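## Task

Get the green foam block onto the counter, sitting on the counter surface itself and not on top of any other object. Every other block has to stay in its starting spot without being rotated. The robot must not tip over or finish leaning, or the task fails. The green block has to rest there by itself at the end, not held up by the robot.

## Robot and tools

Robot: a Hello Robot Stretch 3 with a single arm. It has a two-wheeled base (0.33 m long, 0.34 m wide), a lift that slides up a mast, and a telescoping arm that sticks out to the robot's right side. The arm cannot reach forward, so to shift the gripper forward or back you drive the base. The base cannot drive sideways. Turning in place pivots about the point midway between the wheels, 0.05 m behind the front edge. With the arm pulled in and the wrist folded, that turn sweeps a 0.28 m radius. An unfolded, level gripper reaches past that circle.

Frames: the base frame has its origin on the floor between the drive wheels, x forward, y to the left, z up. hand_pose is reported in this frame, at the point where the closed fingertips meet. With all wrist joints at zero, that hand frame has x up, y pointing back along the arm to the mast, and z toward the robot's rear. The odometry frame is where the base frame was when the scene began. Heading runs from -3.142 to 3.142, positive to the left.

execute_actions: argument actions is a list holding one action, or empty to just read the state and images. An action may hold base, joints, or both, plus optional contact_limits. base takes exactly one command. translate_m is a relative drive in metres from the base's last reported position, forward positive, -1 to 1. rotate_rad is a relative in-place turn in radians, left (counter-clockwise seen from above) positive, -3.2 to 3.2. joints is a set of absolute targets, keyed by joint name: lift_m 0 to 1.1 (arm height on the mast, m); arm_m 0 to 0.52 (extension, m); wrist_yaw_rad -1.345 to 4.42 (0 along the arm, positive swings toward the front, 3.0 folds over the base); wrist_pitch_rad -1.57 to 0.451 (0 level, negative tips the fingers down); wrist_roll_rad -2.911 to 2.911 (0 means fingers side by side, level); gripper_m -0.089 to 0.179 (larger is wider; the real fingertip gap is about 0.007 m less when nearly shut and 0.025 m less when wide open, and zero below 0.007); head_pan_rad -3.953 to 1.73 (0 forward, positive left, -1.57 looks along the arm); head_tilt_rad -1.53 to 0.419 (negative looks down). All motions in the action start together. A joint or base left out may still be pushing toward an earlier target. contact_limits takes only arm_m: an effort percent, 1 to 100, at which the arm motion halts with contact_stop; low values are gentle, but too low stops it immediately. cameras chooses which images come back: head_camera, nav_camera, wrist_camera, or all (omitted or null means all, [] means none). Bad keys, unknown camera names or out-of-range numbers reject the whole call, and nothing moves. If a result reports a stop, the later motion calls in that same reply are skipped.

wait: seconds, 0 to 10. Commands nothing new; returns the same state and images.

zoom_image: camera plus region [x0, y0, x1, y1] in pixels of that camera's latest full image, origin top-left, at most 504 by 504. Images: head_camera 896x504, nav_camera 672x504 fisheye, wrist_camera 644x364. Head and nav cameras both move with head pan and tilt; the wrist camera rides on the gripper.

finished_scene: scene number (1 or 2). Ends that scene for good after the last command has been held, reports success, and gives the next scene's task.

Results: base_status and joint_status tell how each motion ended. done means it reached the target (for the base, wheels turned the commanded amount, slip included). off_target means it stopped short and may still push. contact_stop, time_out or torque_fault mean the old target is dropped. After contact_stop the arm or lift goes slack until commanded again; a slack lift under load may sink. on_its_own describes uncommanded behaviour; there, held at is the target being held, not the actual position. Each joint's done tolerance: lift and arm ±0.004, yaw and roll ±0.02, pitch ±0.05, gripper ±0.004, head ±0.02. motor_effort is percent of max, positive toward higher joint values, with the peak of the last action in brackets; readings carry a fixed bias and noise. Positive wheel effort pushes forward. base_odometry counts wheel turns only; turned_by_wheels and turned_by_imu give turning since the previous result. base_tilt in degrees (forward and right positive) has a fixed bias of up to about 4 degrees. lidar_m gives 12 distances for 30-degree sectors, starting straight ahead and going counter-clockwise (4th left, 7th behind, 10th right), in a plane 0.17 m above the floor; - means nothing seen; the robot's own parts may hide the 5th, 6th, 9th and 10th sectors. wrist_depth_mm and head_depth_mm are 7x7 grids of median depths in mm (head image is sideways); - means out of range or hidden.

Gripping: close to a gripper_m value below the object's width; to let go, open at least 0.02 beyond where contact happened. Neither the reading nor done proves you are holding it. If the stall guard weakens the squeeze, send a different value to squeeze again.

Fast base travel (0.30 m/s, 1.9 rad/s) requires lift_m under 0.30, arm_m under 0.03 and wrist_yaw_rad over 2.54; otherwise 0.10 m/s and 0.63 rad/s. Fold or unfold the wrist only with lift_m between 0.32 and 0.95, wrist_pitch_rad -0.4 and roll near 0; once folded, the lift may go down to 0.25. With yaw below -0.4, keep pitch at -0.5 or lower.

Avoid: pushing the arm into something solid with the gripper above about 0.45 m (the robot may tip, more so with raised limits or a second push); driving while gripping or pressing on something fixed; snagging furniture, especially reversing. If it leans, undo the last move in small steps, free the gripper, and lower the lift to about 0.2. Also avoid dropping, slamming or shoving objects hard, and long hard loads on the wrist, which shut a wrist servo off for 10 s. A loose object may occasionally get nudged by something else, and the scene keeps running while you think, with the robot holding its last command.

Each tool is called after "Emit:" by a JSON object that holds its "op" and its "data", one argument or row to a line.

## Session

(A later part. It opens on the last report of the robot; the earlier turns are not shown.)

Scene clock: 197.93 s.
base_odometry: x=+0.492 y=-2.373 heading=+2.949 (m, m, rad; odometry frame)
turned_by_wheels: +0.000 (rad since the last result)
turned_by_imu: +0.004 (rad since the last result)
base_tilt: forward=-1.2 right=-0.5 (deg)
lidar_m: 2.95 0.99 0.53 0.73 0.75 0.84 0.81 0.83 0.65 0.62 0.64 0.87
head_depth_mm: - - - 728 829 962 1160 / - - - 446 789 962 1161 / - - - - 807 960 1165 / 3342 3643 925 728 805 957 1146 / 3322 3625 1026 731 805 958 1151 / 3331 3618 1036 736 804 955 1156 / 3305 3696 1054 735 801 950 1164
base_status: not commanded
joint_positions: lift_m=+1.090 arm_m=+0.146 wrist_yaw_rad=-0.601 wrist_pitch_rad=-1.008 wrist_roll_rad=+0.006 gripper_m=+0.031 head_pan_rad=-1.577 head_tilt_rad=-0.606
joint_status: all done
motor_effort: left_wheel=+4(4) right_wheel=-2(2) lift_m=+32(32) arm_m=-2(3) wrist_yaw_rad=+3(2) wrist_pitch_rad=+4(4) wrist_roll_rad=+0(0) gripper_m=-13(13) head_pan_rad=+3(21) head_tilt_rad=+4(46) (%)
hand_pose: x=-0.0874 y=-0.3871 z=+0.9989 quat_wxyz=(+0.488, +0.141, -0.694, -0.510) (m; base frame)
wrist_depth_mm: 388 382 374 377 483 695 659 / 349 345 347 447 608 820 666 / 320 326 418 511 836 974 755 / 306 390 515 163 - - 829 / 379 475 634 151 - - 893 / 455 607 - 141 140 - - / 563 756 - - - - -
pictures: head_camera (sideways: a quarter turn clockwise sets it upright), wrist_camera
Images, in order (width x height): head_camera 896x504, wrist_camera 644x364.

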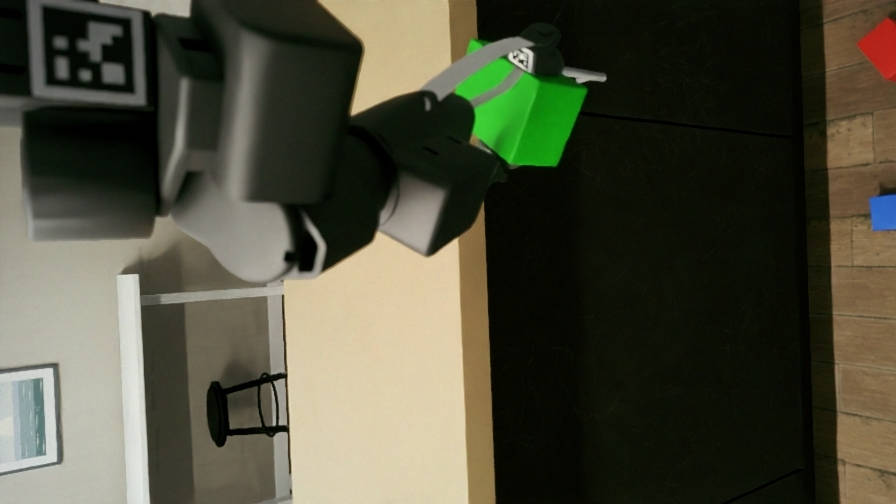

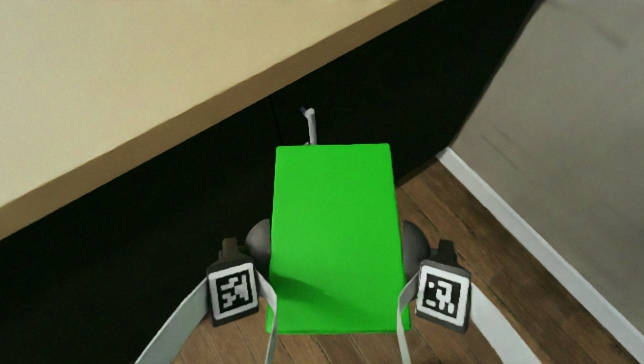

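Emit:
{"op": "execute_actions", "data": {
  "actions": [
    {"joints": {"arm_m": 0.50, "wrist_yaw_rad": 0.0}}
  ],
  "cameras": ["wrist_camera"]
}}

Emit:
{"op": "execute_actions", "data": {
  "actions": [
    {"joints": {"lift_m": 1.03}}
  ],
  "cameras": ["head_camera", "wrist_camera"]
}}

Scene clock: 208.23 s.
base_odometry: x=+0.492 y=-2.373 heading=+2.949 (m, m, rad; odometry frame)
turned_by_wheels: +0.000 (rad since the last result)
turned_by_imu: +0.002 (rad since the last result)
base_tilt: forward=-1.2 right=-0.6 (deg)
lidar_m: 2.95 0.99 0.53 0.73 0.75 0.84 0.81 0.83 0.65 0.62 0.64 0.87
head_depth_mm: - 2266 977 724 810 960 1158 / 3276 3312 991 725 809 962 1163 / - 3561 937 724 807 957 1167 / 3301 3708 925 726 805 956 1151 / 3312 3615 1028 733 805 956 1148 / 3358 3610 1039 735 801 950 1155 / 3316 3615 1051 734 802 949 1164
base_status: not commanded
joint_positions: lift_m=+1.090 arm_m=+0.500 wrist_yaw_rad=-0.001 wrist_pitch_rad=-1.008 wrist_roll_rad=+0.006 gripper_m=+0.031 head_pan_rad=-1.577 head_tilt_rad=-0.606
joint_status: all done
motor_effort: left_wheel=+4(4) right_wheel=-2(3) lift_m=+32(32) arm_m=+2(1) wrist_yaw_rad=+1(3) wrist_pitch_rad=+4(4) wrist_roll_rad=+0(0) gripper_m=-12(12) head_pan_rad=+3(4) head_tilt_rad=+4(4) (%)
hand_pose: x=-0.0217 y=-0.7610 z=+0.9989 quat_wxyz=(+0.617, +0.340, -0.621, -0.343) (m; base frame)
wrist_depth_mm: 381 379 373 376 363 359 353 / 350 344 337 336 330 324 323 / 318 312 310 309 301 300 300 / 291 291 289 162 276 278 274 / 274 269 270 151 259 259 256 / 253 252 - 141 142 245 241 / 237 237 231 226 227 226 224
pictures: wrist_camera
Images, in order (width x height): wrist_camera 644x364.

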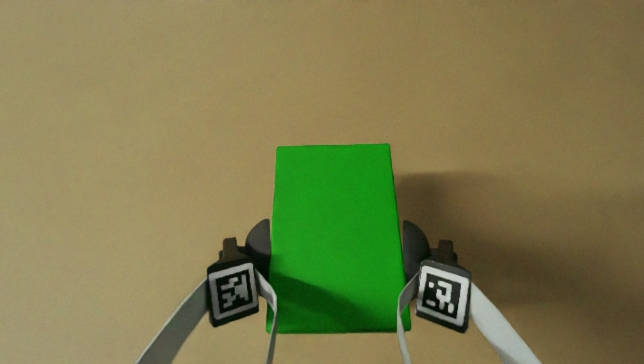

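Scene clock: 209.60 s.
base_odometry: x=+0.492 y=-2.373 heading=+2.949 (m, m, rad; odometry frame)
turned_by_wheels: +0.000 (rad since the last result)
turned_by_imu: +0.000 (rad since the last result)
base_tilt: forward=-1.2 right=-0.6 (deg)
lidar_m: 2.94 0.99 0.53 0.73 0.75 0.84 0.81 0.83 0.65 0.62 0.64 0.87
head_depth_mm: 2197 - 922 726 811 962 1157 / 3220 3410 987 725 808 960 1159 / 3308 - 968 725 807 959 1169 / 3348 3659 957 725 806 954 1145 / 3352 3655 1026 733 806 955 1150 / 3324 3629 1041 736 802 952 1159 / 3311 3658 1050 733 803 950 1161
base_status: not commanded
joint_positions: lift_m=+1.030 arm_m=+0.500 wrist_yaw_rad=-0.001 wrist_pitch_rad=-1.008 wrist_roll_rad=+0.006 gripper_m=+0.031 head_pan_rad=-1.577 head_tilt_rad=-0.606
joint_status: all done
motor_effort: left_wheel=+4(4) right_wheel=-1(2) lift_m=+23(29) arm_m=+2(2) wrist_yaw_rad=+1(1) wrist_pitch_rad=+4(4) wrist_roll_rad=+0(0) gripper_m=-13(12) head_pan_rad=+3(3) head_tilt_rad=+4(4) (%)
hand_pose: x=-0.0217 y=-0.7610 z=+0.9393 quat_wxyz=(+0.617, +0.340, -0.621, -0.343) (m; base frame)
wrist_depth_mm: 292 289 285 283 276 275 271 / 268 262 260 255 255 250 249 / 244 242 237 234 232 231 227 / 223 224 221 162 212 215 211 / 208 206 207 151 198 199 196 / 194 194 - 141 141 186 184 / 182 182 179 174 175 175 174
pictures: head_camera (sideways: a quarter turn clockwise sets it upright), wrist_camera
Images, in order (width x height): head_camera 896x504, wrist_camera 644x364.

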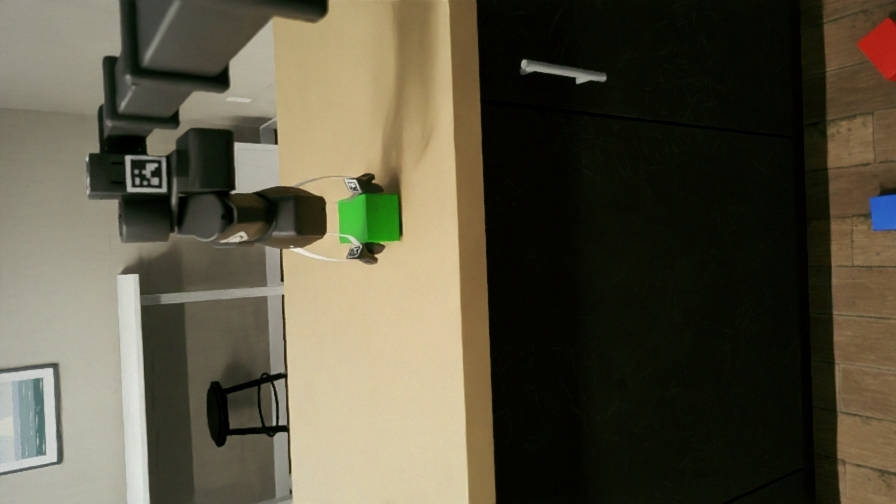

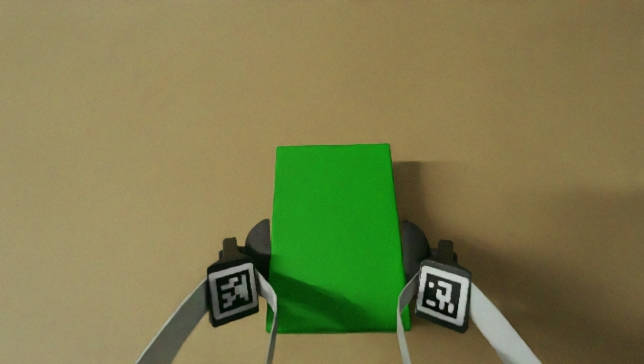

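Emit:
{"op": "execute_actions", "data": {
  "actions": [
    {"joints": {"lift_m": 1.025}}
  ],
  "cameras": []
}}

Emit:
{"op": "execute_actions", "data": {
  "actions": [
    {"joints": {"gripper_m": 0.11}}
  ],
  "cameras": []
}}

Emit:
{"op": "execute_actions", "data": {
  "actions": [
    {"joints": {"lift_m": 1.095}}
  ],
  "cameras": ["head_camera", "wrist_camera"]
}}

Scene clock: 216.87 s.
base_odometry: x=+0.492 y=-2.373 heading=+2.949 (m, m, rad; odometry frame)
turned_by_wheels: +0.000 (rad since the last result)
turned_by_imu: +0.001 (rad since the last result)
base_tilt: forward=-1.2 right=-0.6 (deg)
lidar_m: 2.95 0.99 0.53 0.73 0.75 0.84 0.81 0.83 0.65 0.62 0.64 0.87
head_depth_mm: 2198 - 921 727 810 963 1156 / 3229 3509 986 726 808 960 1167 / 3283 - 967 725 805 957 1172 / 3343 3680 983 726 805 958 1146 / 3293 3620 1027 733 804 955 1155 / 3351 3629 1039 734 803 951 1157 / 3332 3687 1050 737 801 951 1164
base_status: not commanded
joint_positions: lift_m=+1.025 arm_m=+0.500 wrist_yaw_rad=-0.001 wrist_pitch_rad=-1.008 wrist_roll_rad=+0.006 gripper_m=+0.031 head_pan_rad=-1.577 head_tilt_rad=-0.606
joint_status: all done
motor_effort: left_wheel=+4(4) right_wheel=-2(2) lift_m=+23(23) arm_m=+2(2) wrist_yaw_rad=+1(2) wrist_pitch_rad=+4(4) wrist_roll_rad=+0(0) gripper_m=-13(12) head_pan_rad=+3(3) head_tilt_rad=+4(4) (%)
hand_pose: x=-0.0217 y=-0.7610 z=+0.9344 quat_wxyz=(+0.617, +0.340, -0.621, -0.343) (m; base frame)
wrist_depth_mm: 284 282 278 274 271 267 260 / 262 254 253 250 249 243 240 / 238 234 235 230 227 223 222 / 217 217 214 161 206 207 207 / 204 202 202 151 196 193 191 / 190 188 - 140 141 181 179 / 177 176 173 168 170 171 169
pictures: none
No camera images: the call's "cameras" was empty. Leave "cameras" out to get every camera's image.

Scene clock: 218.17 s.
base_odometry: x=+0.492 y=-2.373 heading=+2.949 (m, m, rad; odometry frame)
turned_by_wheels: +0.000 (rad since the last result)
turned_by_imu: +0.000 (rad since the last result)
base_tilt: forward=-1.2 right=-0.5 (deg)
lidar_m: 2.94 0.99 0.53 0.73 0.75 0.84 0.81 0.83 0.65 0.62 0.64 0.87
head_depth_mm: 2204 - 918 727 809 961 1159 / 3193 3485 990 726 808 961 1162 / 3289 - 997 724 808 956 1169 / 3303 3696 979 724 806 956 1148 / 3310 3635 1026 734 804 954 1152 / 3287 3614 1036 735 802 950 1157 / 3317 3704 1050 734 800 948 1159
base_status: not commanded
joint_positions: lift_m=+1.025 arm_m=+0.500 wrist_yaw_rad=-0.001 wrist_pitch_rad=-1.009 wrist_roll_rad=+0.006 gripper_m=+0.110 head_pan_rad=-1.577 head_tilt_rad=-0.606
joint_status: all done
motor_effort: left_wheel=+3(4) right_wheel=-2(3) lift_m=+23(23) arm_m=+2(2) wrist_yaw_rad=+2(2) wrist_pitch_rad=+5(5) wrist_roll_rad=+0(0) gripper_m=+0(89) head_pan_rad=+3(3) head_tilt_rad=+4(4) (%)
hand_pose: x=-0.0217 y=-0.7608 z=+0.9343 quat_wxyz=(+0.617, +0.341, -0.621, -0.343) (m; base frame)
wrist_depth_mm: 285 282 278 274 270 265 263 / 262 254 253 249 245 244 239 / 237 236 232 227 227 223 221 / 220 217 215 161 206 207 205 / 203 200 200 150 191 194 193 / 190 190 182 140 161 182 179 / 178 175 174 169 169 168 170
pictures: none
No camera images: the call's "cameras" was empty. Leave "cameras" out to get every camera's image.

Scene clock: 219.63 s.
base_odometry: x=+0.492 y=-2.373 heading=+2.949 (m, m, rad; odometry frame)
turned_by_wheels: +0.000 (rad since the last result)
turned_by_imu: +0.000 (rad since the last result)
base_tilt: forward=-1.2 right=-0.5 (deg)
lidar_m: 2.95 0.99 0.53 0.73 0.75 0.84 0.81 0.83 0.65 0.62 0.64 0.87
head_depth_mm: 2226 2236 977 728 810 962 1155 / 3271 3335 987 725 807 963 1160 / - 3595 972 724 806 958 1169 / 3275 3707 982 726 803 954 1146 / 3341 3587 1025 733 804 955 1151 / 3314 3630 1038 736 802 950 1154 / 3310 3649 1052 735 801 948 1162
base_status: not commanded
joint_positions: lift_m=+1.095 arm_m=+0.500 wrist_yaw_rad=-0.001 wrist_pitch_rad=-1.009 wrist_roll_rad=+0.006 gripper_m=+0.110 head_pan_rad=-1.577 head_tilt_rad=-0.606
joint_status: all done
motor_effort: left_wheel=+4(4) right_wheel=-2(1) lift_m=+31(33) arm_m=+2(2) wrist_yaw_rad=+2(2) wrist_pitch_rad=+5(5) wrist_roll_rad=+0(0) gripper_m=+0(0) head_pan_rad=+3(3) head_tilt_rad=+4(4) (%)
hand_pose: x=-0.0217 y=-0.7608 z=+1.0038 quat_wxyz=(+0.617, +0.341, -0.621, -0.343) (m; base frame)
wrist_depth_mm: 389 384 374 380 365 360 362 / 355 354 347 339 338 332 326 / 328 322 322 313 312 305 303 / 302 297 294 290 284 283 281 / 275 275 275 222 267 264 261 / 259 259 255 209 246 250 247 / 245 239 239 232 234 229 229
pictures: head_camera (sideways: a quarter turn clockwise sets it upright), wrist_camera
Images, in order (width x height): head_camera 896x504, wrist_camera 644x364.

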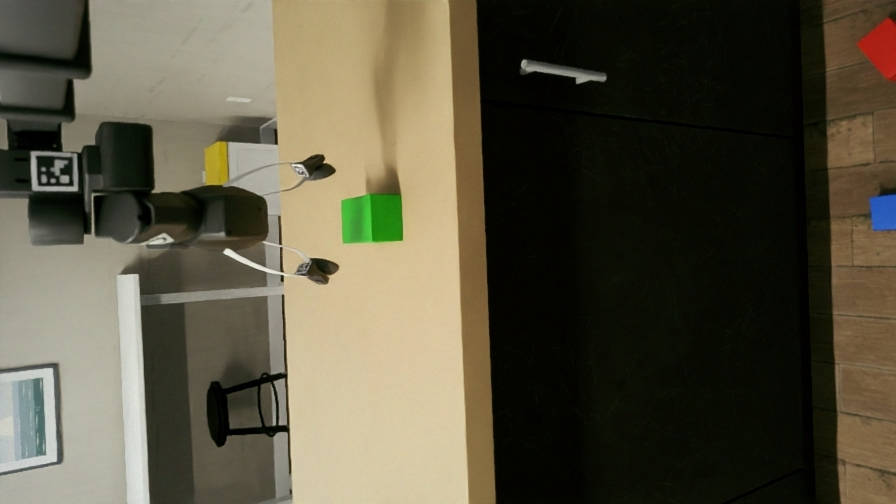

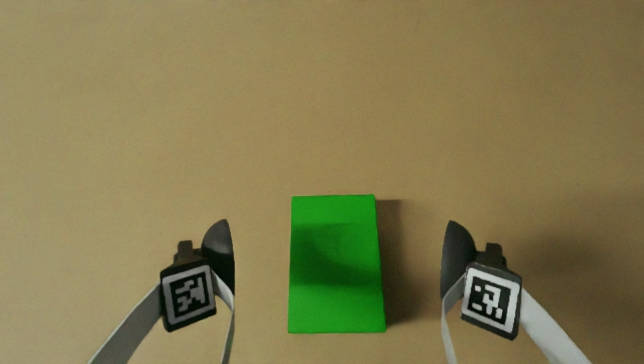

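Emit:
{"op": "finished_scene", "data": {
  "scene": 2
}}

The scene is finished: the task was done.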